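# Hot-swap screen-flagged drives with bench spares, one bay at a time

## Task

For every drive flagged on the screen, swap it out for one of the two spare drives lying on the bench mat. Insert each replacement connector end first (connector pointing down), turned the same way as its neighbours. All unflagged drives must finish exactly where they began. A drive placed into a bay needs time to rebuild, and at no moment may more than one bay be open (its drive even partly withdrawn) or rebuilding, or the task fails. Set each removed drive straight down on the mat. At the end the dock must sit flat on the mat, no drive may still be rebuilding, and the gripper must have released everything and moved away. Nothing counts as done if it stays in place only because the robot holds it. Nothing may be placed or knocked off the table.

## Robot and tools

Robot: one Doosan M1013 six-joint arm carrying a Robotiq 2F-140 two-finger gripper. Its base may be slightly tilted relative to the table. A loose object may occasionally get a brief shove from outside.

Frame: the scene frame has its origin on the table surface under the arm base, +z up, and +y to the left when facing along +x. Each result reports end_effector_position (metres) and end_effector_quat_wxyz for the point between the closed finger pads, plus linear (m/s) and angular (rad/s) velocities in that frame. The reported hand position gets less accurate at long reach. The fingers point along the gripper's +z and close along its y. Closed fingertips reach about 33 mm beyond that point, and about 9 mm when fully open. Closing pushes the tips roughly 24 mm further out, so keep that much clearance above a surface. Result lines Joint positions (rad) and Joint velocities (rad/s) list joints in column order.

execute_actions(actions, pictures): actions holds at most one item.
- Empty list []: returns the state and sends nothing.
- Motion: {"rows": [[...]], "steps": n}, with n from 1 to 15 (default 15) control steps of 1/30 s. Each row is used for one step, and the final row repeats if rows run out.
- Wait: {"steps": n}, n up to 300, counted from the previous result and including your thinking time.
pictures (boolean) turns images from cam_high (672x504), cam_low (672x504) and cam_wrist (504x504) on or off. They are included by default. A refused call moves nothing.

Each row holds 9 numbers, all in [-1, 1], for the single arm in this order: arm/djoint_1 (waist), arm/djoint_2 (shoulder), arm/djoint_3 (elbow), arm/djoint_4 (forearm roll), arm/djoint_5 (wrist pitch), arm/djoint_6 (wrist roll), gripper/position, gripper/force_limit, gripper/speed.

The six joint numbers are offsets, not targets. They are scaled so 1.0 equals 1.398 rad for waist and shoulder, 2.097 rad for elbow, and 2.622 rad for the three wrist joints. They count from the joint angles printed in the most recent result that showed them. Before any such result in this scene, or for later calls within a single reply, they count from where the arm is when the action begins. They are never relative to the previous row, so an all-zero row pulls the arm back to that reference and does not hold still. Stated joint ranges (rad): waist, shoulder, forearm roll, wrist pitch and wrist roll -6.283 to 6.283; elbow -2.792 to 2.792. The true ends can differ by up to 0.010 rad. A request more than 0.010 rad beyond a stated end is refused. A request past the true end, moving outward, gets clipped to that end and reported as "joint sent to its limit" (possibly for an earlier action). Missing that line does not prove there is room left.

The three gripper numbers are absolute settings. position +1 is fully open (140 mm) and about -0.8 is where the pads touch. At -1 the fingers close until blocked. force_limit is grip strength on parts up to 40 mm wide: about 14 N at -1, 60 N at 0, 107 N at +1. speed sets how fast the finger gap changes: about 30 mm/s at -1, 140 at 0, 250 at +1. object_status: 0 moving, 1 blocked while opening, 2 blocked while closing (a real grip), 3 reached the request or pads touching (a thin item may still be held). Check for 2 after closing with -1. Blocked fingers stay put until position changes by 0.01 or more, or the object yields or is lost. To squeeze harder, raise force_limit and also switch position between -1 and -0.98. position_measured is in counts, not millimetres: 3 is open and 230 is pads together.

Motion limits: joint target speeds top out at 2.09 rad/s (waist, shoulder), 3.14 (elbow) and 3.93 (wrist joints), with 0.3 s to accelerate, and all joints arrive together. Each step the target may lead the measured angle by no more than 0.456 rad (waist, shoulder), 0.683 (elbow) or 0.854 (wrist joints). Targets that would move the hand more than 70 mm from where it is get scaled back. Big moves therefore take several calls.

Between calls the arm keeps heading for the last row sent until it has nearly stopped moving or a step is HELD. "joint command not followed" means the clearance check changed or blocked targets, and mounting blocks and posts count as part of the arm. HELD marks steps where your row was partly or fully withheld.

Avoid faults. If contact torque hits a joint's load limit (waist and shoulder 302, elbow 142, wrist joints 40 N m, held weight included), or any outside force on the arm, tool or load reaches 144 N, the arm stops for 10 s, drops the rest of the call and yields to the contact. Holding loads heats the motors. A MOTOR HOT line is a warning, and an OVER-TEMPERATURE FAULT brakes the arm until it cools. The arm keeps moving while you think. Move gently: avoid drops, slips, slams, hard hits and strong pushes, and never let anything leave the table.

zoom_image(camera, region): enlarges a part of that camera's latest image. camera is cam_high, cam_low or cam_wrist. region is [x0, y0, x1, y1] in pixels from the top-left corner, at most 504x504.

read_manual(section): returns the URDF licence texts ("licences"). It does not move anything.

finished_scene(scene): ends and grades the current scene (pass its number). This is final, and the result carries the next scene's task. Replying without a tool call ends everything. Before calling it, make sure every rebuild is complete, the gripper is open and clear, and everything rests on its own.

Each tool is called after ">>>" as name([rows], argument=value, ...), one row to a line, values as JSON.

## Session

>>> execute_actions(actions=[])

Scene clock: 0.00 s of 8600.00 s.
end_effector_position=(+0.1066, -0.3075, +0.1708) position_measured=3 object_status=3 end_effector_quat_wxyz=(+0.053, +0.828, +0.510, -0.227) end_effector_velocity=(-0.001, -0.000, +0.000) end_effector_angular_velocity=(-0.001, +0.001, -0.001)
Joint positions: [-0.89  -0.301  2.422 -0.553  1.056 -0.113]
Joint velocities: [-0.002 -0.    -0.    -0.001  0.     0.   ]

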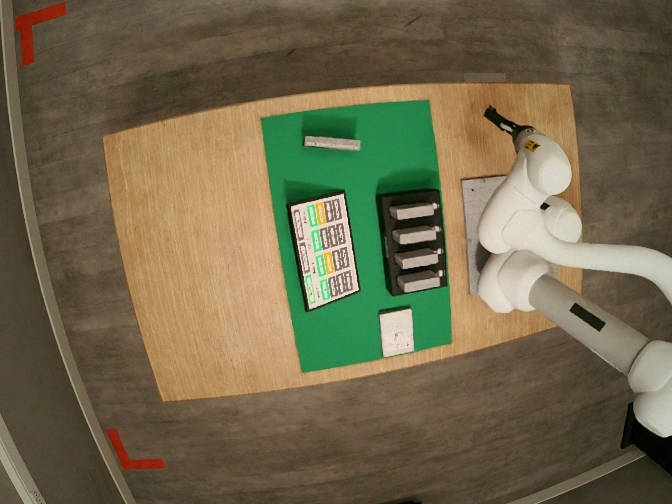

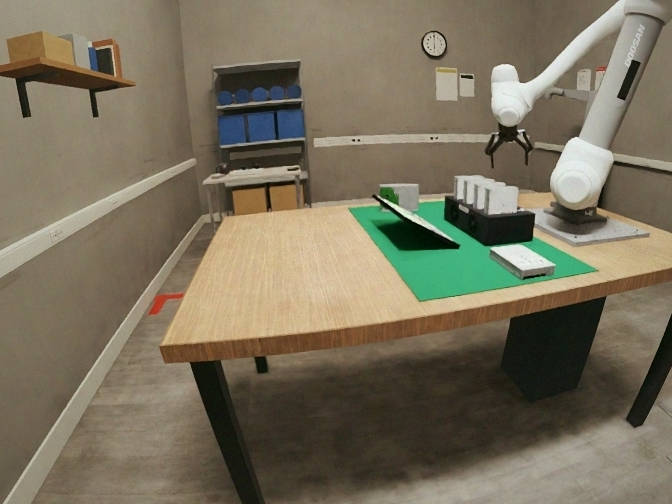

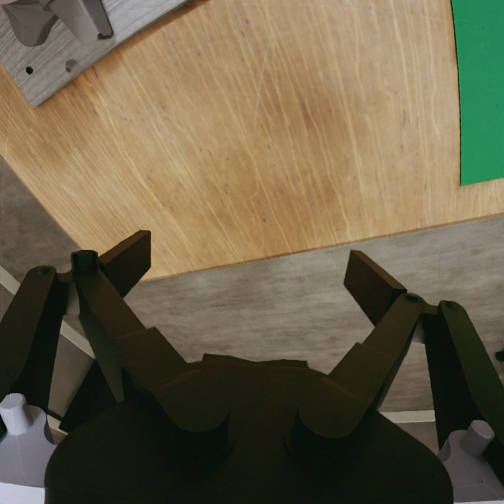

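>>> execute_actions([
  {"rows":[[0,0,-0.15,0.211,0.1,0,1,0,0],[0,0,-0.15,0.211,0.1,0,1,0,0],[0,0,-0.15,0.211,0.1,0,1,0,0],[0,0,-0.15,0.211,0.1,0,1,0,0],[0,0,-0.15,0.211,0.1,0,1,0,0],[0,0,-0.15,0.211,0.1,0,1,0,0],[0,0,-0.15,0.211,0.1,0,1,0,0],[0,0,-0.15,0.211,0.1,0,1,0,0],[0.422,0.11,-0.215,0.211,0.1,-0.064,1,0,0]]},
], pictures=false)

>>> execute_actions([
  {"steps":30},
])

>>> zoom_image(camera="cam_wrist", region=[150,0,504,280])

Scene clock: 5.73 s of 8600.00 s.
end_effector_position=(+0.2701, -0.2597, +0.2640) position_measured=3 object_status=3 end_effector_quat_wxyz=(+0.026, +0.867, +0.494, -0.059) end_effector_velocity=(+0.418, +0.205, +0.102) end_effector_angular_velocity=(+0.254, -0.168, +1.034)
Joint positions: [-0.762 -0.261  2.146 -0.14   1.249 -0.158]
Joint velocities: [ 0.887  0.252 -0.388  0.329  0.153 -0.27 ]
Steps of this call (steps 1 to 157: nothing new was sent; steps 158 to 172: all 15 steps of this action). Readings (joint positions | what the end effector reports):
158: [-0.890 -0.301 2.422 -0.552 1.057 -0.113] | position_measured=3 object_status=3
159: [-0.890 -0.301 2.415 -0.540 1.063 -0.113] | position_measured=3 object_status=3
161: [-0.890 -0.301 2.377 -0.473 1.094 -0.113] | position_measured=3 object_status=3
165: [-0.890 -0.301 2.263 -0.273 1.189 -0.113] | position_measured=3 object_status=3
172: the state above

Scene clock: 6.73 s of 8600.00 s.
end_effector_position=(+0.4410, -0.0896, +0.3093) position_measured=3 object_status=3 end_effector_quat_wxyz=(+0.001, +0.705, +0.709, +0.002) end_effector_velocity=(+0.000, -0.001, +0.000) end_effector_angular_velocity=(-0.002, -0.001, +0.000)
Joint positions: [-0.3   -0.147  1.971  0.     1.318 -0.281]
Joint velocities: [ 0.     0.    -0.001 -0.001 -0.001  0.   ]
Steps of this call (steps 1 to 30: the robot went on to your last target). Readings (joint positions | what the end effector reports):
1: [-0.732 -0.253 2.133 -0.129 1.254 -0.167] | position_measured=3 object_status=3
2: [-0.702 -0.245 2.122 -0.120 1.259 -0.175] | position_measured=3 object_status=3
4: [-0.642 -0.231 2.099 -0.102 1.268 -0.191] | position_measured=3 object_status=3
8: [-0.523 -0.202 2.055 -0.066 1.285 -0.222] | position_measured=3 object_status=3
30: the state above

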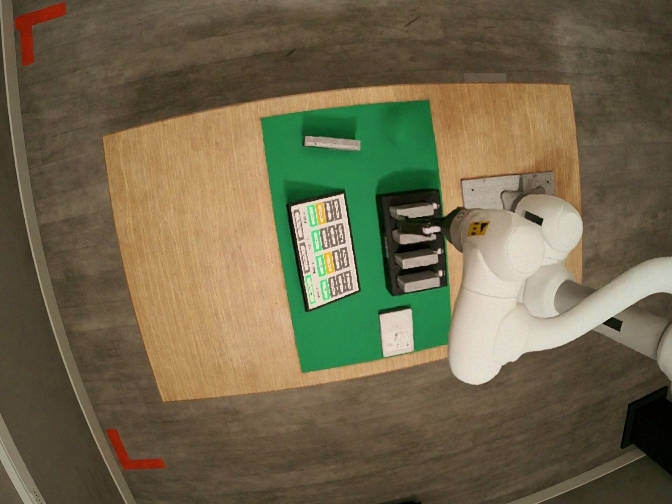

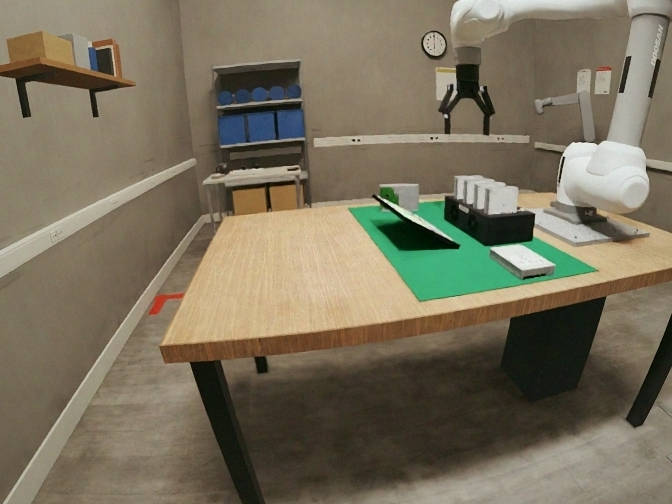

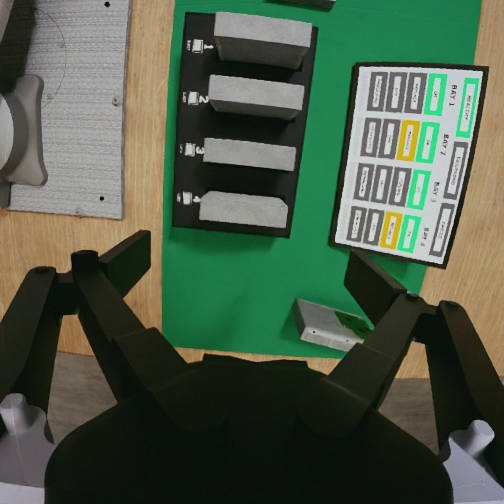

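Region (150, 0, 504, 280) of cam_wrist's 504x504 image, scaled by 1.424, with more detail than that image has; it fills the top 399 rows of this view, and the rest is white.

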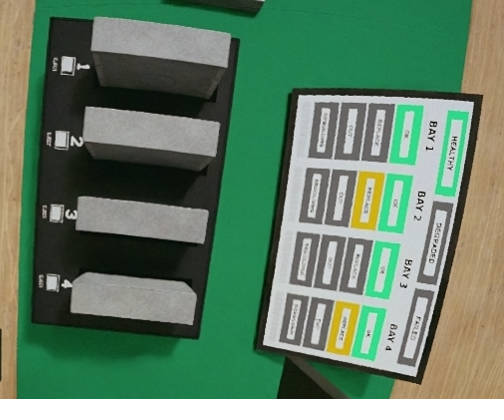

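>>> execute_actions([
  {"rows":[[0.531,0.05,0,0,-0.03,0.284,1,0,0]]},
], pictures=false)

>>> execute_actions([
  {"steps":15},
], pictures=false)

Scene clock: 22.47 s of 8600.00 s.
end_effector_position=(+0.4633, +0.0906, +0.2896) position_measured=3 object_status=3 end_effector_quat_wxyz=(+0.002, +0.731, +0.683, +0.005) end_effector_velocity=(-0.050, +0.442, -0.031) end_effector_angular_velocity=(+0.005, -0.011, +0.201)
Joint positions: [ 0.096 -0.103  1.971  0.     1.269  0.189]
Joint velocities: [ 0.941  0.07  -0.002  0.001 -0.079  0.74 ]
Steps of this call (steps 1 to 15: the robot went on to your last target; steps 16 to 457: nothing new was sent; steps 458 to 472: all 15 steps of this action). Readings (joint positions | what the end effector reports):
458: [-0.299 -0.147 1.971 0.000 1.318 -0.280] | position_measured=3 object_status=3
459: [-0.293 -0.146 1.971 0.000 1.318 -0.269] | position_measured=3 object_status=3
461: [-0.257 -0.141 1.971 0.000 1.311 -0.211] | position_measured=3 object_status=3
465: [-0.128 -0.123 1.971 0.000 1.291 -0.024] | position_measured=3 object_status=3
472: the state above

Scene clock: 22.97 s of 8600.00 s.
end_effector_position=(+0.4161, +0.2486, +0.2774) position_measured=3 object_status=3 end_effector_quat_wxyz=(+0.002, +0.706, +0.708, +0.006) end_effector_velocity=(+0.000, -0.000, -0.000) end_effector_angular_velocity=(-0.002, -0.001, -0.002)
Joint positions: [ 0.442 -0.078  1.971  0.     1.24   0.464]
Joint velocities: [ 0.001  0.     0.    -0.002 -0.     0.004]
Steps of this call (steps 1 to 15: the robot went on to your last target). Readings (joint positions | what the end effector reports):
1: [0.128 -0.101 1.971 0.000 1.266 0.214] | position_measured=3 object_status=3
2: [0.159 -0.099 1.971 0.000 1.263 0.239] | position_measured=3 object_status=3
4: [0.223 -0.094 1.971 0.000 1.258 0.289] | position_measured=3 object_status=3
8: [0.349 -0.085 1.971 0.000 1.248 0.389] | position_measured=3 object_status=3
15: the state above

>>> execute_actions([
  {"rows":[[0,0.13,0.033,0,-0.092,0,1,0,0]]},
], pictures=false)

>>> execute_actions([
  {"steps":10},
])

Scene clock: 25.27 s of 8600.00 s.
end_effector_position=(+0.4601, +0.2709, +0.1503) position_measured=3 object_status=3 end_effector_quat_wxyz=(+0.001, +0.706, +0.708, +0.002) end_effector_velocity=(+0.001, +0.001, -0.002) end_effector_angular_velocity=(+0.001, -0.000, -0.000)
Joint positions: [0.442 0.104 2.04  0.    0.999 0.464]
Joint velocities: [-0.     0.003 -0.     0.001 -0.003 -0.001]
Steps of this call (steps 1 to 15: the robot went on to your last target; steps 16 to 54: nothing new was sent; steps 55 to 69: all 15 steps of this action). Readings (joint positions | what the end effector reports):
55: [0.443 -0.077 1.971 0.000 1.239 0.464] | position_measured=3 object_status=3
56: [0.443 -0.071 1.974 0.000 1.230 0.464] | position_measured=3 object_status=3
58: [0.443 -0.035 1.987 0.000 1.183 0.464] | position_measured=3 object_status=3
62: [0.443 0.059 2.023 0.000 1.059 0.464] | position_measured=3 object_status=3
69: the state above

Scene clock: 25.60 s of 8600.00 s.
end_effector_position=(+0.4601, +0.2708, +0.1501) position_measured=3 object_status=3 end_effector_quat_wxyz=(+0.001, +0.706, +0.708, +0.002) end_effector_velocity=(+0.000, -0.001, -0.000) end_effector_angular_velocity=(-0.001, +0.000, -0.001)
Joint positions: [0.442 0.104 2.04  0.    0.999 0.464]
Joint velocities: [-0.001  0.     0.001 -0.001  0.     0.   ]
Steps of this call (steps 1 to 10: the robot went on to your last target). Readings (joint positions | what the end effector reports):
1: [0.442 0.104 2.040 0.000 0.999 0.464] | position_measured=3 object_status=3
2: [0.442 0.104 2.040 0.000 0.999 0.464] | position_measured=3 object_status=3
4: [0.442 0.104 2.040 0.000 0.999 0.464] | position_measured=3 object_status=3
8: [0.442 0.104 2.040 0.000 0.999 0.464] | position_measured=3 object_status=3
10: the state above

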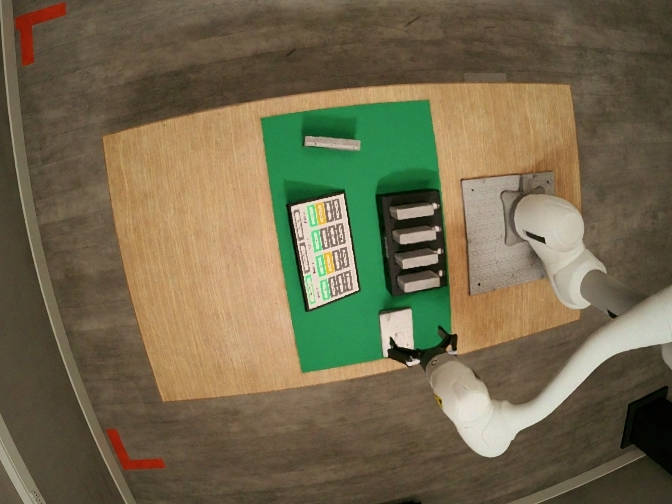

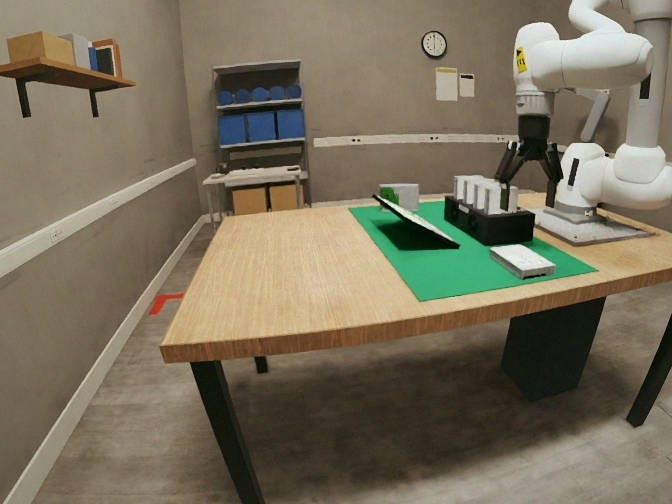

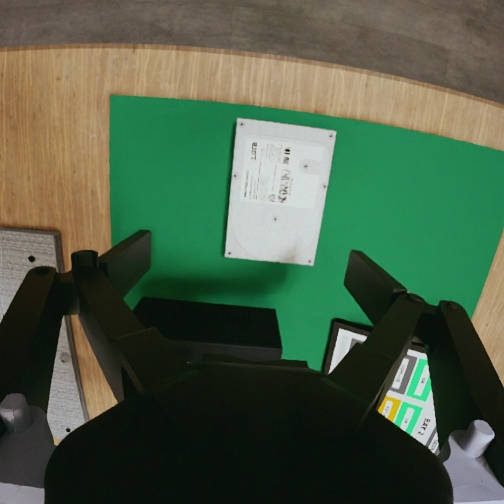

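>>> execute_actions([
  {"rows":[[0.019,0.1115,0.004,0,-0.063,0.019,1,0,0]]},
])

Scene clock: 34.83 s of 8600.00 s.
end_effector_position=(+0.4877, +0.3018, +0.0602) position_measured=3 object_status=3 end_effector_quat_wxyz=(+0.001, +0.714, +0.700, +0.002) end_effector_velocity=(+0.000, -0.001, -0.001) end_effector_angular_velocity=(-0.002, +0.001, +0.002)
Joint positions: [0.469 0.26  2.049 0.    0.833 0.513]
Joint velocities: [-0.001  0.002 -0.    -0.002 -0.001 -0.001]
Steps of this call (steps 1 to 15: the robot went on to your last target; steps 16 to 262: nothing new was sent; steps 263 to 277: all 15 steps of this action). Readings (joint positions | what the end effector reports):
263: [0.442 0.105 2.040 0.000 0.998 0.464] | position_measured=3 object_status=3
264: [0.443 0.111 2.041 0.000 0.991 0.465] | position_measured=3 object_status=3
266: [0.449 0.147 2.043 0.000 0.953 0.477] | position_measured=3 object_status=3
270: [0.466 0.243 2.048 0.000 0.852 0.508] | position_measured=3 object_status=3
277: the state above

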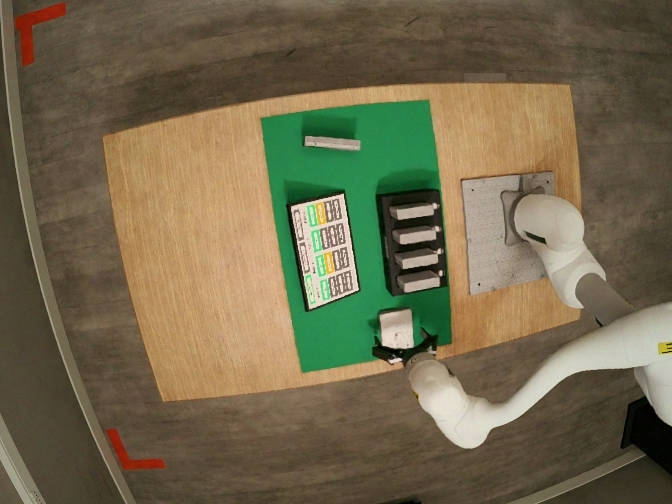

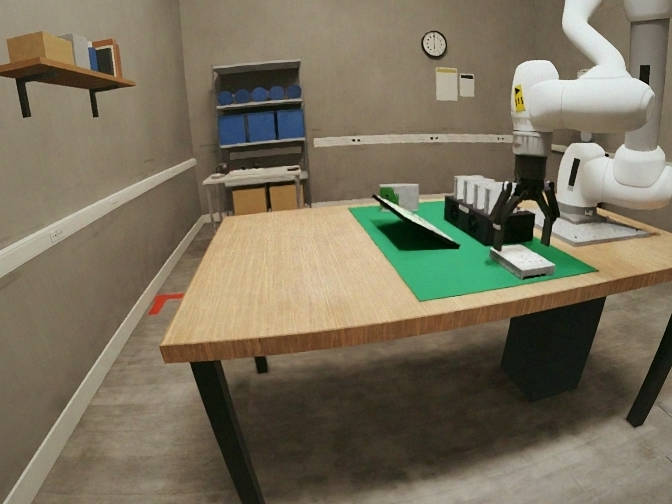

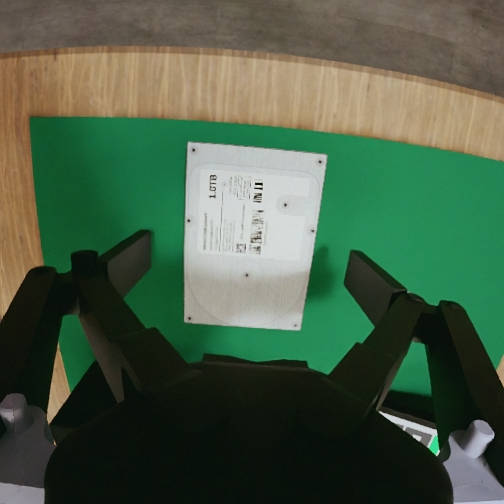

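>>> execute_actions([
  {"rows":[[0,0.0287,0.0102,0,-0.0237,0,1,0.5,0.5],[0,0.0287,0.0102,0,-0.0237,0,1,0.5,0.5],[0,0.0287,0.0102,0,-0.0237,0,1,0.5,0.5],[0,0.0287,0.0102,0,-0.0237,0,1,0.5,0.5],[0,0.0287,0.0102,0,-0.0237,0,1,0.5,0.5],[0,0.0287,0.0102,0,-0.0237,0,1,0.5,0.5],[0,0.0287,0.0102,0,-0.0237,0,1,0.5,0.5],[0,0.0287,0.0102,0,-0.0237,0,1,0.5,0.5],[0,0.0287,0.0102,0,-0.0237,0,-1,0.5,0.5]]},
], pictures=false)

>>> execute_actions([
  {"steps":10},
], pictures=false)

>>> execute_actions([
  {"rows":[[0,-0.008,-0.003,0,0.0065,0,-1,0.5,0.5]],"steps":8},
], pictures=false)

>>> execute_actions([
  {"rows":[[0,0,0,0,0,-0.795,-1,0.5,0.5]]},
], pictures=false)

>>> execute_actions([
  {"steps":20},
])

Scene clock: 46.83 s of 8600.00 s.
end_effector_position=(+0.4880, +0.3020, +0.0286) position_measured=63 object_status=0 end_effector_quat_wxyz=(+0.001, +0.714, +0.700, +0.002) end_effector_velocity=(-0.005, -0.002, -0.003) end_effector_angular_velocity=(-0.003, +0.007, +0.002)
Joint positions: [0.469 0.3   2.07  0.    0.771 0.513]
Joint velocities: [ 0.002 -0.     0.008  0.     0.    -0.001]
Steps of this call (steps 1 to 15: the robot went on to your last target; steps 16 to 345: nothing new was sent; steps 346 to 360: all 15 steps of this action). Readings (joint positions | what the end effector reports):
346: [0.469 0.261 2.049 0.000 0.832 0.513] | position_measured=3 object_status=3
347: [0.469 0.267 2.052 0.000 0.822 0.513] | position_measured=3 object_status=3
349: [0.469 0.292 2.066 0.000 0.785 0.513] | position_measured=3 object_status=3
353: [0.469 0.300 2.070 0.000 0.772 0.513] | position_measured=3 object_status=3
360: the state above

Scene clock: 47.17 s of 8600.00 s.
end_effector_position=(+0.4879, +0.3019, +0.0286) position_measured=78 object_status=2 end_effector_quat_wxyz=(+0.001, +0.714, +0.700, +0.002) end_effector_velocity=(+0.000, -0.000, +0.000) end_effector_angular_velocity=(+0.000, -0.001, -0.000)
Joint positions: [0.469 0.3   2.07  0.    0.771 0.513]
Joint velocities: [-0.  0. -0. -0. -0.  0.]
Steps of this call (steps 1 to 10: the robot went on to your last target). Readings (joint positions | what the end effector reports):
1: [0.469 0.300 2.070 0.000 0.772 0.513] | position_measured=74 object_status=0
2: [0.469 0.300 2.070 0.000 0.772 0.513] | position_measured=78 object_status=0
4: [0.469 0.300 2.070 0.000 0.772 0.513] | position_measured=78 object_status=0
8: [0.469 0.300 2.070 0.000 0.771 0.513] | position_measured=78 object_status=2
10: the state above

Scene clock: 47.43 s of 8600.00 s.
end_effector_position=(+0.4883, +0.3021, +0.0374) position_measured=79 object_status=2 end_effector_quat_wxyz=(+0.001, +0.714, +0.700, +0.003) end_effector_velocity=(+0.001, +0.000, +0.002) end_effector_angular_velocity=(+0.000, -0.002, +0.000)
Joint positions: [0.469 0.289 2.064 0.    0.788 0.513]
Joint velocities: [ 0.    -0.002 -0.002 -0.001  0.002  0.001]
Steps of this call (steps 1 to 8: all 8 steps of this action). Readings (joint positions | what the end effector reports):
1: [0.469 0.299 2.070 0.000 0.772 0.513] | position_measured=78 object_status=2
2: [0.469 0.296 2.068 0.000 0.778 0.513] | position_measured=78 object_status=2
4: [0.469 0.290 2.065 0.000 0.786 0.513] | position_measured=79 object_status=2
8: the state above

Scene clock: 47.93 s of 8600.00 s.
end_effector_position=(+0.4883, +0.3021, +0.0374) position_measured=79 object_status=2 end_effector_quat_wxyz=(+0.002, +0.169, +0.986, +0.002) end_effector_velocity=(-0.000, -0.000, -0.000) end_effector_angular_velocity=(-0.019, -0.009, +3.664)
Joint positions: [ 0.469  0.289  2.064  0.     0.788 -0.737]
Joint velocities: [ 0.     0.     0.    -0.001 -0.    -3.663]
Steps of this call (steps 1 to 15: all 15 steps of this action). Readings (joint positions | what the end effector reports):
1: [0.469 0.289 2.064 0.000 0.788 0.512] | position_measured=79 object_status=2
2: [0.469 0.289 2.064 0.000 0.788 0.500] | position_measured=79 object_status=2
4: [0.469 0.289 2.064 0.000 0.788 0.433] | position_measured=79 object_status=2
8: [0.469 0.289 2.064 0.000 0.788 0.126] | position_measured=79 object_status=2
15: the state above

Scene clock: 48.60 s of 8600.00 s.
end_effector_position=(+0.4883, +0.3021, +0.0374) position_measured=79 object_status=2 end_effector_quat_wxyz=(+0.003, -0.244, +0.970, +0.001) end_effector_velocity=(-0.000, -0.000, -0.000) end_effector_angular_velocity=(-0.000, +0.000, +0.000)
Joint positions: [ 0.469  0.289  2.064  0.     0.788 -1.571]
Joint velocities: [-0.  0.  0.  0. -0. -0.]
Steps of this call (steps 1 to 20: the robot went on to your last target). Readings (joint positions | what the end effector reports):
1: [0.469 0.289 2.064 0.000 0.788 -0.861] | position_measured=79 object_status=2
2: [0.469 0.289 2.064 0.000 0.788 -0.984] | position_measured=79 object_status=2
4: [0.469 0.289 2.064 0.000 0.788 -1.207] | position_measured=79 object_status=2
8: [0.469 0.289 2.064 0.000 0.788 -1.499] | position_measured=79 object_status=2
20: the state above

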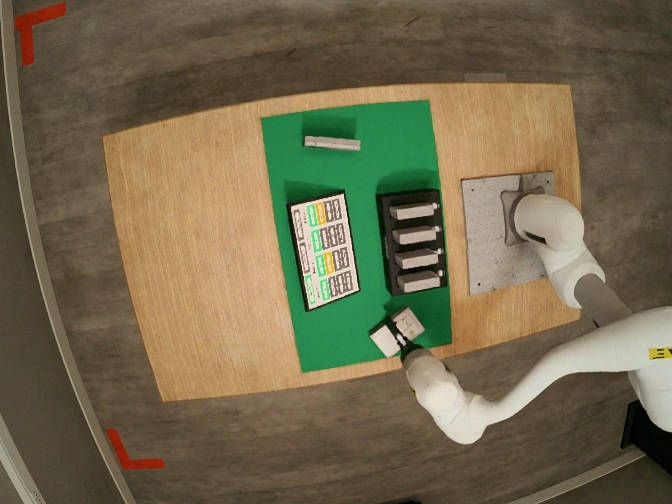

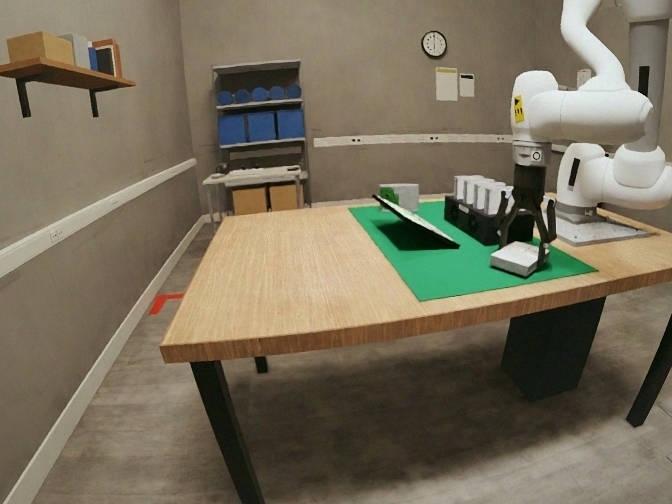

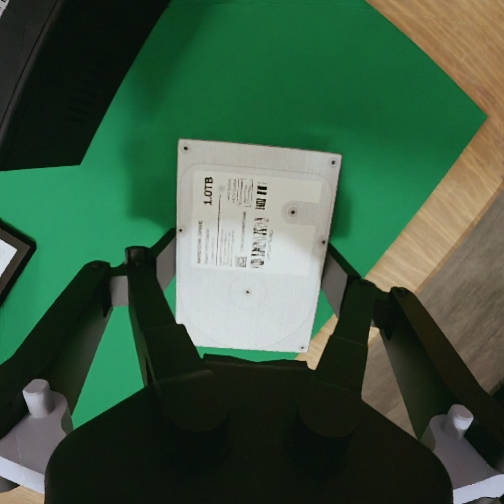

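>>> execute_actions([
  {"rows":[[0,0.008,0.003,0,-0.0065,0,-1,0.5,0.5],[0,0.008,0.003,0,-0.0065,0,-1,0.5,0.5],[0,0.008,0.003,0,-0.0065,0,-1,0.5,0.5],[0,0.008,0.003,0,-0.0065,0,-1,0.5,0.5],[0,0.008,0.003,0,-0.0065,0,-1,0.5,0.5],[0,0.008,0.003,0,-0.0065,0,-1,0.5,0.5],[0,0.008,0.003,0,-0.0065,0,1,0.5,0.5]]},
], pictures=false)

>>> execute_actions([
  {"rows":[[0,-0.1,-0.05,0,0.1,0,1,0.5,0.5]]},
], pictures=false)

>>> execute_actions([
  {"steps":8},
], pictures=false)

>>> execute_actions([
  {"rows":[[0,0.337,-0.194,0,0.269,0,1,0.5,0.5]]},
], pictures=false)

>>> execute_actions([
  {"steps":20},
])

Scene clock: 58.33 s of 8600.00 s.
end_effector_position=(+0.4879, +0.3019, +0.0284) position_measured=4 object_status=0 end_effector_quat_wxyz=(+0.002, -0.244, +0.970, +0.001) end_effector_velocity=(-0.001, -0.001, -0.000) end_effector_angular_velocity=(-0.002, +0.001, +0.001)
Joint positions: [ 0.469  0.3    2.07   0.     0.771 -1.571]
Joint velocities: [-0.    -0.     0.001 -0.002  0.001 -0.   ]
Steps of this call (steps 1 to 15: the robot went on to your last target; steps 16 to 277: nothing new was sent; steps 278 to 292: all 15 steps of this action). Readings (joint positions | what the end effector reports):
278: [0.469 0.290 2.064 0.000 0.787 -1.571] | position_measured=79 object_status=2
279: [0.469 0.294 2.067 0.000 0.781 -1.571] | position_measured=79 object_status=2
281: [0.469 0.299 2.070 0.000 0.773 -1.571] | position_measured=79 object_status=2
285: [0.469 0.300 2.070 0.000 0.771 -1.571] | position_measured=79 object_status=0
292: the state above

Scene clock: 58.83 s of 8600.00 s.
end_effector_position=(+0.4832, +0.2994, +0.1543) position_measured=3 object_status=3 end_effector_quat_wxyz=(-0.006, -0.244, +0.970, -0.002) end_effector_velocity=(+0.000, -0.000, +0.002) end_effector_angular_velocity=(+0.002, -0.001, -0.002)
Joint positions: [ 0.469  0.161  1.966  0.     1.033 -1.571]
Joint velocities: [-0.001 -0.002 -0.001  0.001  0.002 -0.   ]
Steps of this call (steps 1 to 15: all 15 steps of this action). Readings (joint positions | what the end effector reports):
1: [0.469 0.300 2.070 0.000 0.772 -1.571] | position_measured=3 object_status=0
2: [0.469 0.295 2.067 0.000 0.783 -1.571] | position_measured=3 object_status=0
4: [0.469 0.262 2.042 0.000 0.845 -1.571] | position_measured=3 object_status=0
8: [0.469 0.182 1.982 0.000 0.992 -1.571] | position_measured=3 object_status=3
15: the state above

Scene clock: 59.10 s of 8600.00 s.
end_effector_position=(+0.4832, +0.2994, +0.1545) position_measured=3 object_status=3 end_effector_quat_wxyz=(-0.006, -0.244, +0.970, -0.002) end_effector_velocity=(+0.000, +0.001, +0.001) end_effector_angular_velocity=(-0.000, -0.002, +0.004)
Joint positions: [ 0.469  0.16   1.966  0.     1.033 -1.571]
Joint velocities: [ 0.003 -0.    -0.001 -0.001  0.    -0.001]
Steps of this call (steps 1 to 8: the robot went on to your last target). Readings (joint positions | what the end effector reports):
1: [0.469 0.161 1.966 0.000 1.033 -1.571] | position_measured=3 object_status=3
2: [0.469 0.160 1.966 0.000 1.033 -1.571] | position_measured=3 object_status=3
4: [0.469 0.160 1.966 0.000 1.033 -1.571] | position_measured=3 object_status=3
8: the state above

Scene clock: 59.60 s of 8600.00 s.
end_effector_position=(+0.4984, +0.3075, +0.1110) position_measured=3 object_status=3 end_effector_quat_wxyz=(-0.364, -0.226, +0.899, -0.092) end_effector_velocity=(+0.019, +0.011, -0.016) end_effector_angular_velocity=(-0.229, +0.431, -0.001)
Joint positions: [ 0.469  0.624  1.565  0.     1.727 -1.571]
Joint velocities: [-0.     0.303 -0.258  0.002  0.443 -0.001]
Steps of this call (steps 1 to 15: all 15 steps of this action). Readings (joint positions | what the end effector reports):
1: [0.469 0.161 1.965 0.000 1.035 -1.571] | position_measured=3 object_status=3
2: [0.469 0.167 1.959 0.000 1.045 -1.571] | position_measured=3 object_status=3
4: [0.469 0.203 1.928 0.000 1.100 -1.571] | position_measured=3 object_status=3
8: [0.469 0.367 1.783 0.000 1.350 -1.571] | position_measured=3 object_status=3
15: the state above

Scene clock: 60.27 s of 8600.00 s.
end_effector_position=(+0.4988, +0.3078, +0.1108) position_measured=3 object_status=3 end_effector_quat_wxyz=(-0.370, -0.226, +0.896, -0.093) end_effector_velocity=(+0.000, -0.001, +0.000) end_effector_angular_velocity=(+0.001, +0.001, +0.000)
Joint positions: [ 0.469  0.632  1.559  0.     1.739 -1.571]
Joint velocities: [-0.001  0.    -0.    -0.     0.001 -0.002]
Steps of this call (steps 1 to 20: the robot went on to your last target). Readings (joint positions | what the end effector reports):
1: [0.469 0.630 1.560 0.000 1.736 -1.571] | position_measured=3 object_status=3
2: [0.469 0.631 1.559 0.000 1.738 -1.571] | position_measured=3 object_status=3
4: [0.469 0.631 1.559 0.000 1.738 -1.571] | position_measured=3 object_status=3
8: [0.469 0.631 1.559 0.000 1.739 -1.571] | position_measured=3 object_status=3
20: the state above

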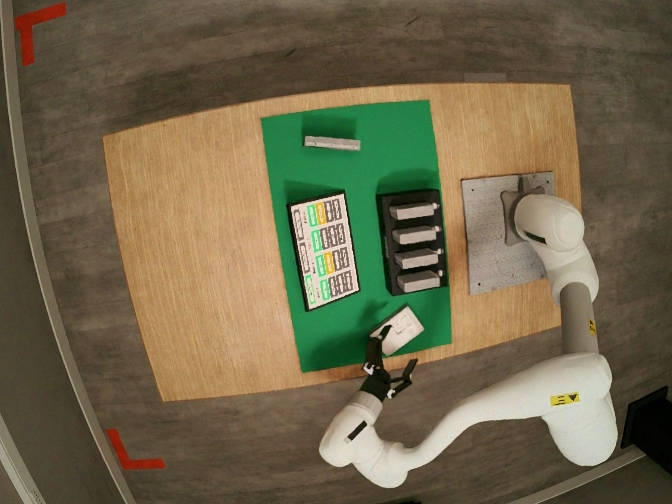

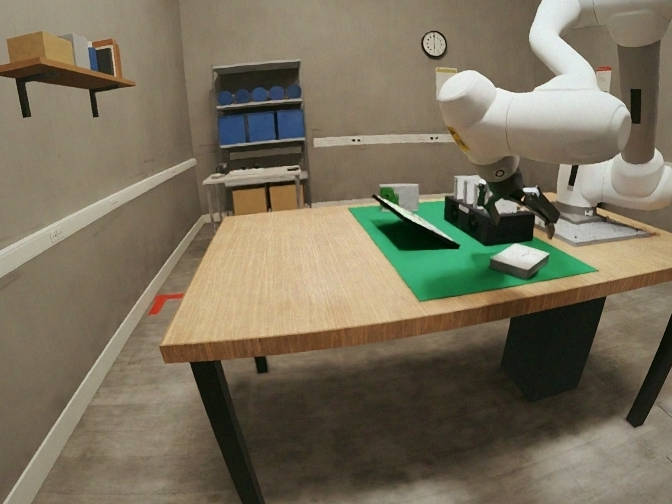

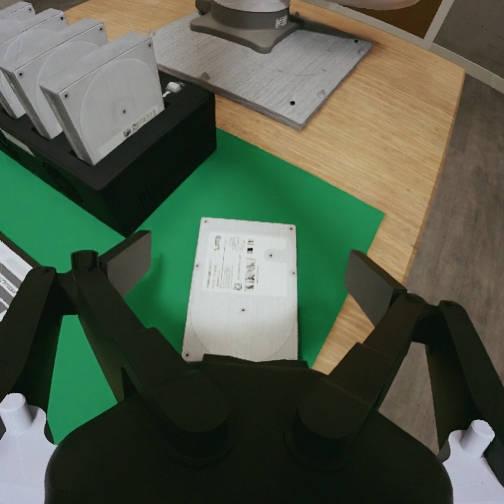

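>>> execute_actions([
  {"rows":[[0,0.0722,0,0,-0.04,0,1,1,0.5]]},
], pictures=false)

>>> execute_actions([
  {"rows":[[0,0,0,0,0,0,-1,1,0.5]]},
])

>>> execute_actions([
  {"rows":[[0,-0.182,0,0,0.097,0,-1,1,0.5]]},
], pictures=false)

>>> execute_actions([
  {"steps":10},
], pictures=false)

>>> execute_actions([
  {"rows":[[0,-0.17,0.06,0,-0.15,0,-1,1,0.5]]},
], pictures=false)

>>> execute_actions([
  {"steps":10},
], pictures=false)

>>> execute_actions([
  {"rows":[[0,-0.17,0.14,0,-0.22,0,-1,1,0.5]]},
], pictures=false)

>>> execute_actions([
  {"steps":10},
], pictures=false)

>>> execute_actions([
  {"rows":[[0,-0.172,0.15,0,-0.2345,0,-1,1,0.5]]},
], pictures=false)

>>> execute_actions([
  {"steps":10},
])

Scene clock: 68.30 s of 8600.00 s.
end_effector_position=(+0.5119, +0.3149, +0.0264) position_measured=3 object_status=3 end_effector_quat_wxyz=(-0.368, -0.226, +0.897, -0.093) end_effector_velocity=(+0.000, -0.000, -0.001) end_effector_angular_velocity=(-0.001, +0.001, +0.001)
Joint positions: [ 0.469  0.732  1.559  0.     1.634 -1.571]
Joint velocities: [ 0.     0.002 -0.    -0.001 -0.    -0.   ]
Steps of this call (steps 1 to 15: the robot went on to your last target; steps 16 to 226: nothing new was sent; steps 227 to 241: all 15 steps of this action). Readings (joint positions | what the end effector reports):
227: [0.469 0.632 1.559 0.000 1.738 -1.571] | position_measured=3 object_status=3
228: [0.469 0.638 1.558 0.000 1.732 -1.571] | position_measured=3 object_status=3
230: [0.469 0.673 1.558 0.000 1.695 -1.571] | position_measured=3 object_status=3
234: [0.469 0.732 1.559 0.000 1.636 -1.571] | position_measured=3 object_status=3
241: the state above

Scene clock: 68.80 s of 8600.00 s.
end_effector_position=(+0.5121, +0.3150, +0.0266) position_measured=80 object_status=2 end_effector_quat_wxyz=(-0.368, -0.226, +0.897, -0.093) end_effector_velocity=(+0.000, +0.001, +0.000) end_effector_angular_velocity=(+0.000, -0.000, -0.000)
Joint positions: [ 0.469  0.732  1.558  0.     1.634 -1.571]
Joint velocities: [ 0.001 -0.    -0.001  0.001  0.     0.001]
Steps of this call (steps 1 to 15: all 15 steps of this action). Readings (joint positions | what the end effector reports):
1: [0.469 0.732 1.559 0.000 1.634 -1.571] | position_measured=3 object_status=0
2: [0.469 0.732 1.559 0.000 1.634 -1.571] | position_measured=11 object_status=0
4: [0.469 0.732 1.559 0.000 1.634 -1.571] | position_measured=32 object_status=0
8: [0.469 0.732 1.558 0.000 1.634 -1.571] | position_measured=74 object_status=0
15: the state above

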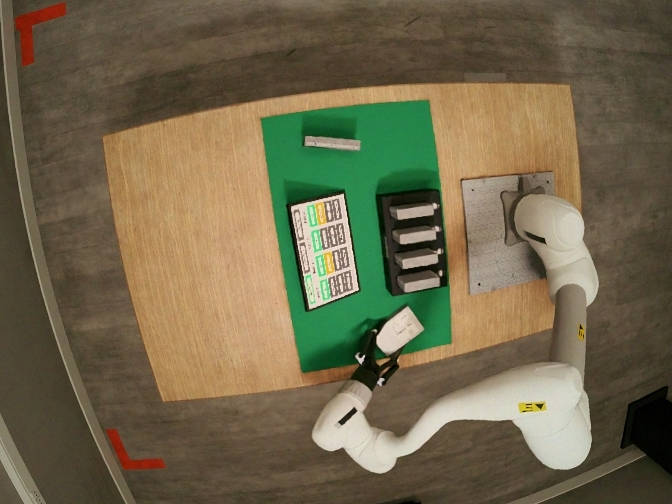

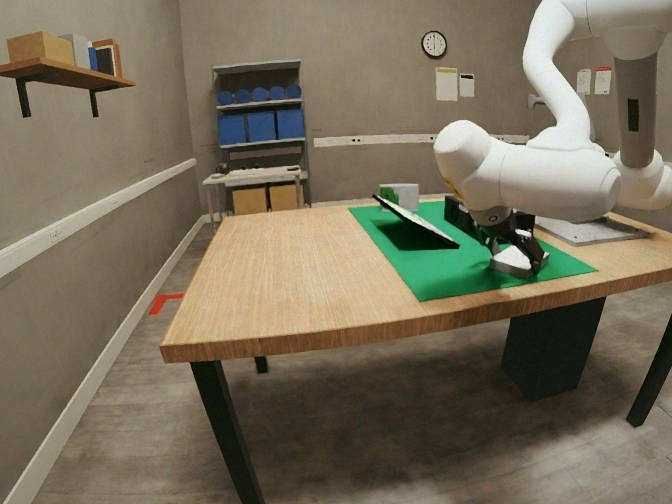

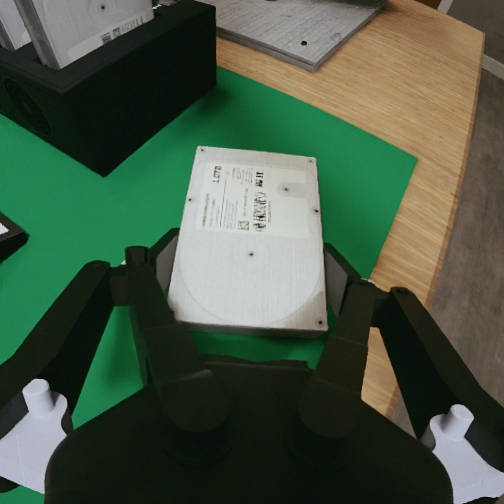

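Scene clock: 69.30 s of 8600.00 s.
end_effector_position=(+0.4679, +0.2912, +0.2313) position_measured=80 object_status=2 end_effector_quat_wxyz=(-0.367, -0.226, +0.897, -0.093) end_effector_velocity=(-0.035, -0.017, +0.100) end_effector_angular_velocity=(+0.003, +0.001, +0.000)
Joint positions: [ 0.469  0.48   1.558  0.     1.885 -1.571]
Joint velocities: [ 0.001 -0.128  0.001  0.003  0.127 -0.001]
Steps of this call (steps 1 to 15: all 15 steps of this action). Readings (joint positions | what the end effector reports):
1: [0.469 0.732 1.558 0.000 1.634 -1.571] | position_measured=80 object_status=2
2: [0.469 0.726 1.559 0.000 1.640 -1.571] | position_measured=80 object_status=2
4: [0.469 0.691 1.560 0.000 1.676 -1.571] | position_measured=80 object_status=2
8: [0.469 0.604 1.559 0.000 1.762 -1.571] | position_measured=80 object_status=2
15: the state above

Scene clock: 69.63 s of 8600.00 s.
end_effector_position=(+0.4670, +0.2907, +0.2334) position_measured=80 object_status=2 end_effector_quat_wxyz=(-0.367, -0.226, +0.897, -0.093) end_effector_velocity=(-0.001, +0.001, -0.000) end_effector_angular_velocity=(+0.001, +0.001, -0.000)
Joint positions: [ 0.469  0.478  1.558  0.     1.888 -1.571]
Joint velocities: [ 0.001 -0.     0.001  0.002 -0.     0.   ]
Steps of this call (steps 1 to 10: the robot went on to your last target). Readings (joint positions | what the end effector reports):
1: [0.469 0.478 1.558 0.000 1.887 -1.571] | position_measured=80 object_status=2
2: [0.469 0.478 1.558 0.000 1.887 -1.571] | position_measured=80 object_status=2
4: [0.469 0.478 1.558 0.000 1.888 -1.571] | position_measured=80 object_status=2
8: [0.469 0.478 1.558 0.000 1.888 -1.571] | position_measured=80 object_status=2
10: the state above

Scene clock: 70.13 s of 8600.00 s.
end_effector_position=(+0.4938, +0.3051, +0.2583) position_measured=80 object_status=2 end_effector_quat_wxyz=(-0.132, -0.242, +0.961, -0.033) end_effector_velocity=(+0.000, +0.000, -0.001) end_effector_angular_velocity=(+0.001, -0.002, +0.001)
Joint positions: [ 0.469  0.24   1.684  0.     1.495 -1.571]
Joint velocities: [ 0.     0.     0.001 -0.    -0.003 -0.001]
Steps of this call (steps 1 to 15: all 15 steps of this action). Readings (joint positions | what the end effector reports):
1: [0.469 0.477 1.559 0.000 1.887 -1.571] | position_measured=80 object_status=2
2: [0.469 0.471 1.562 0.000 1.876 -1.571] | position_measured=80 object_status=2
4: [0.469 0.436 1.581 0.000 1.817 -1.571] | position_measured=80 object_status=2
8: [0.469 0.296 1.654 0.000 1.589 -1.571] | position_measured=80 object_status=2
15: the state above

Scene clock: 70.47 s of 8600.00 s.
end_effector_position=(+0.4938, +0.3052, +0.2585) position_measured=80 object_status=2 end_effector_quat_wxyz=(-0.132, -0.242, +0.961, -0.033) end_effector_velocity=(-0.000, +0.001, +0.000) end_effector_angular_velocity=(+0.000, -0.001, +0.002)
Joint positions: [ 0.469  0.24   1.684  0.     1.495 -1.571]
Joint velocities: [ 0.002 -0.    -0.    -0.    -0.     0.   ]
Steps of this call (steps 1 to 10: the robot went on to your last target). Readings (joint positions | what the end effector reports):
1: [0.469 0.240 1.684 0.000 1.495 -1.571] | position_measured=80 object_status=2
2: [0.469 0.240 1.684 0.000 1.495 -1.571] | position_measured=80 object_status=2
4: [0.469 0.240 1.684 0.000 1.495 -1.571] | position_measured=80 object_status=2
8: [0.469 0.240 1.684 0.000 1.495 -1.571] | position_measured=80 object_status=2
10: the state above

Scene clock: 70.97 s of 8600.00 s.
end_effector_position=(+0.5058, +0.3116, +0.2443) position_measured=80 object_status=2 end_effector_quat_wxyz=(+0.120, -0.243, +0.962, +0.030) end_effector_velocity=(+0.003, +0.002, +0.001) end_effector_angular_velocity=(+0.006, -0.009, -0.000)
Joint positions: [ 0.469  0.003  1.978  0.     0.919 -1.571]
Joint velocities: [ 0.001 -0.    -0.001  0.001 -0.01   0.001]
Steps of this call (steps 1 to 15: all 15 steps of this action). Readings (joint positions | what the end effector reports):
1: [0.469 0.240 1.685 0.000 1.493 -1.571] | position_measured=80 object_status=2
2: [0.469 0.235 1.690 0.000 1.481 -1.571] | position_measured=80 object_status=2
4: [0.469 0.207 1.725 0.000 1.415 -1.571] | position_measured=80 object_status=2
8: [0.469 0.087 1.872 0.000 1.125 -1.571] | position_measured=80 object_status=2
15: the state above

Scene clock: 71.30 s of 8600.00 s.
end_effector_position=(+0.5058, +0.3116, +0.2444) position_measured=80 object_status=2 end_effector_quat_wxyz=(+0.120, -0.243, +0.962, +0.030) end_effector_velocity=(+0.000, -0.000, +0.000) end_effector_angular_velocity=(-0.000, -0.000, -0.000)
Joint positions: [ 0.469  0.002  1.978  0.     0.918 -1.571]
Joint velocities: [ 0.    -0.    -0.    -0.001  0.     0.001]
Steps of this call (steps 1 to 10: the robot went on to your last target). Readings (joint positions | what the end effector reports):
1: [0.469 0.003 1.978 0.000 0.918 -1.571] | position_measured=80 object_status=2
2: [0.469 0.003 1.978 0.000 0.918 -1.571] | position_measured=80 object_status=2
4: [0.469 0.003 1.978 0.000 0.918 -1.571] | position_measured=80 object_status=2
8: [0.469 0.002 1.978 0.000 0.918 -1.571] | position_measured=80 object_status=2
10: the state above

Scene clock: 71.80 s of 8600.00 s.
end_effector_position=(+0.4962, +0.3064, +0.2766) position_measured=80 object_status=2 end_effector_quat_wxyz=(+0.372, -0.226, +0.895, +0.094) end_effector_velocity=(+0.003, +0.001, +0.003) end_effector_angular_velocity=(+0.005, -0.012, -0.000)
Joint positions: [ 0.469 -0.238  2.292  0.     0.304 -1.571]
Joint velocities: [-0.001 -0.     0.    -0.001 -0.013  0.   ]
Steps of this call (steps 1 to 15: all 15 steps of this action). Readings (joint positions | what the end effector reports):
1: [0.469 0.002 1.979 0.000 0.917 -1.571] | position_measured=80 object_status=2
2: [0.469 -0.003 1.985 0.000 0.904 -1.571] | position_measured=80 object_status=2
4: [0.469 -0.029 2.019 0.000 0.838 -1.571] | position_measured=80 object_status=2
8: [0.469 -0.145 2.170 0.000 0.543 -1.571] | position_measured=80 object_status=2
15: the state above

Scene clock: 72.13 s of 8600.00 s.
end_effector_position=(+0.4961, +0.3064, +0.2767) position_measured=80 object_status=2 end_effector_quat_wxyz=(+0.373, -0.226, +0.895, +0.094) end_effector_velocity=(-0.000, -0.000, -0.000) end_effector_angular_velocity=(+0.001, +0.001, -0.001)
Joint positions: [ 0.469 -0.238  2.293  0.     0.303 -1.571]
Joint velocities: [ 0.    -0.     0.001  0.001 -0.     0.001]
Steps of this call (steps 1 to 10: the robot went on to your last target). Readings (joint positions | what the end effector reports):
1: [0.469 -0.238 2.292 0.000 0.304 -1.571] | position_measured=80 object_status=2
2: [0.469 -0.238 2.292 0.000 0.304 -1.571] | position_measured=80 object_status=2
4: [0.469 -0.238 2.292 0.000 0.303 -1.571] | position_measured=80 object_status=2
8: [0.469 -0.238 2.293 0.000 0.303 -1.571] | position_measured=80 object_status=2
10: the state above

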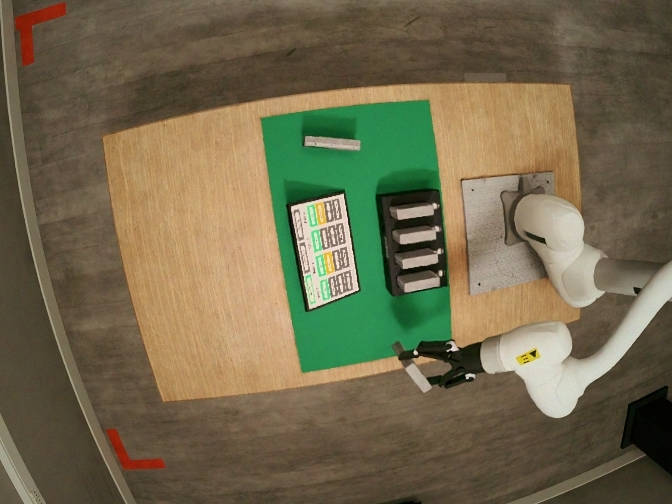

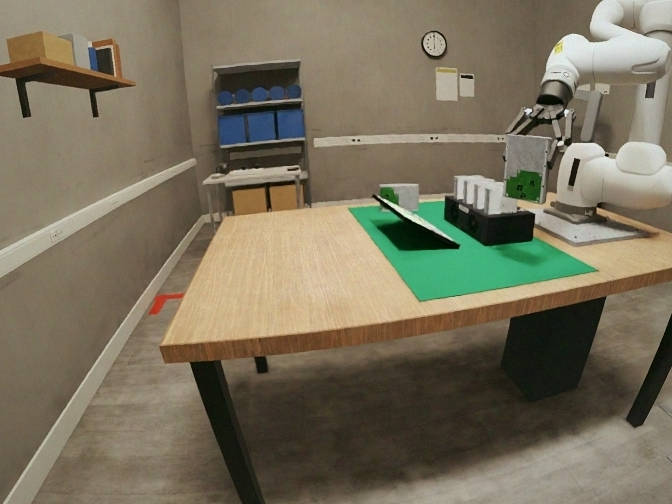

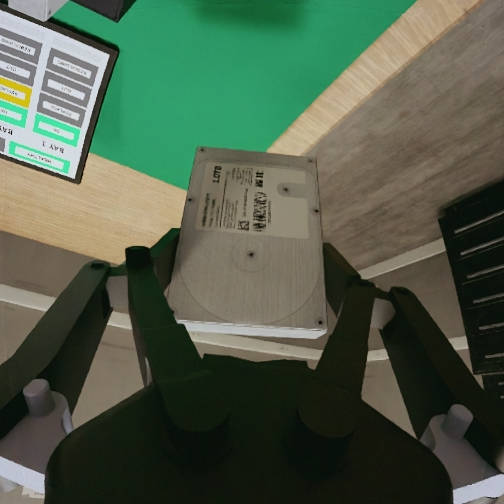

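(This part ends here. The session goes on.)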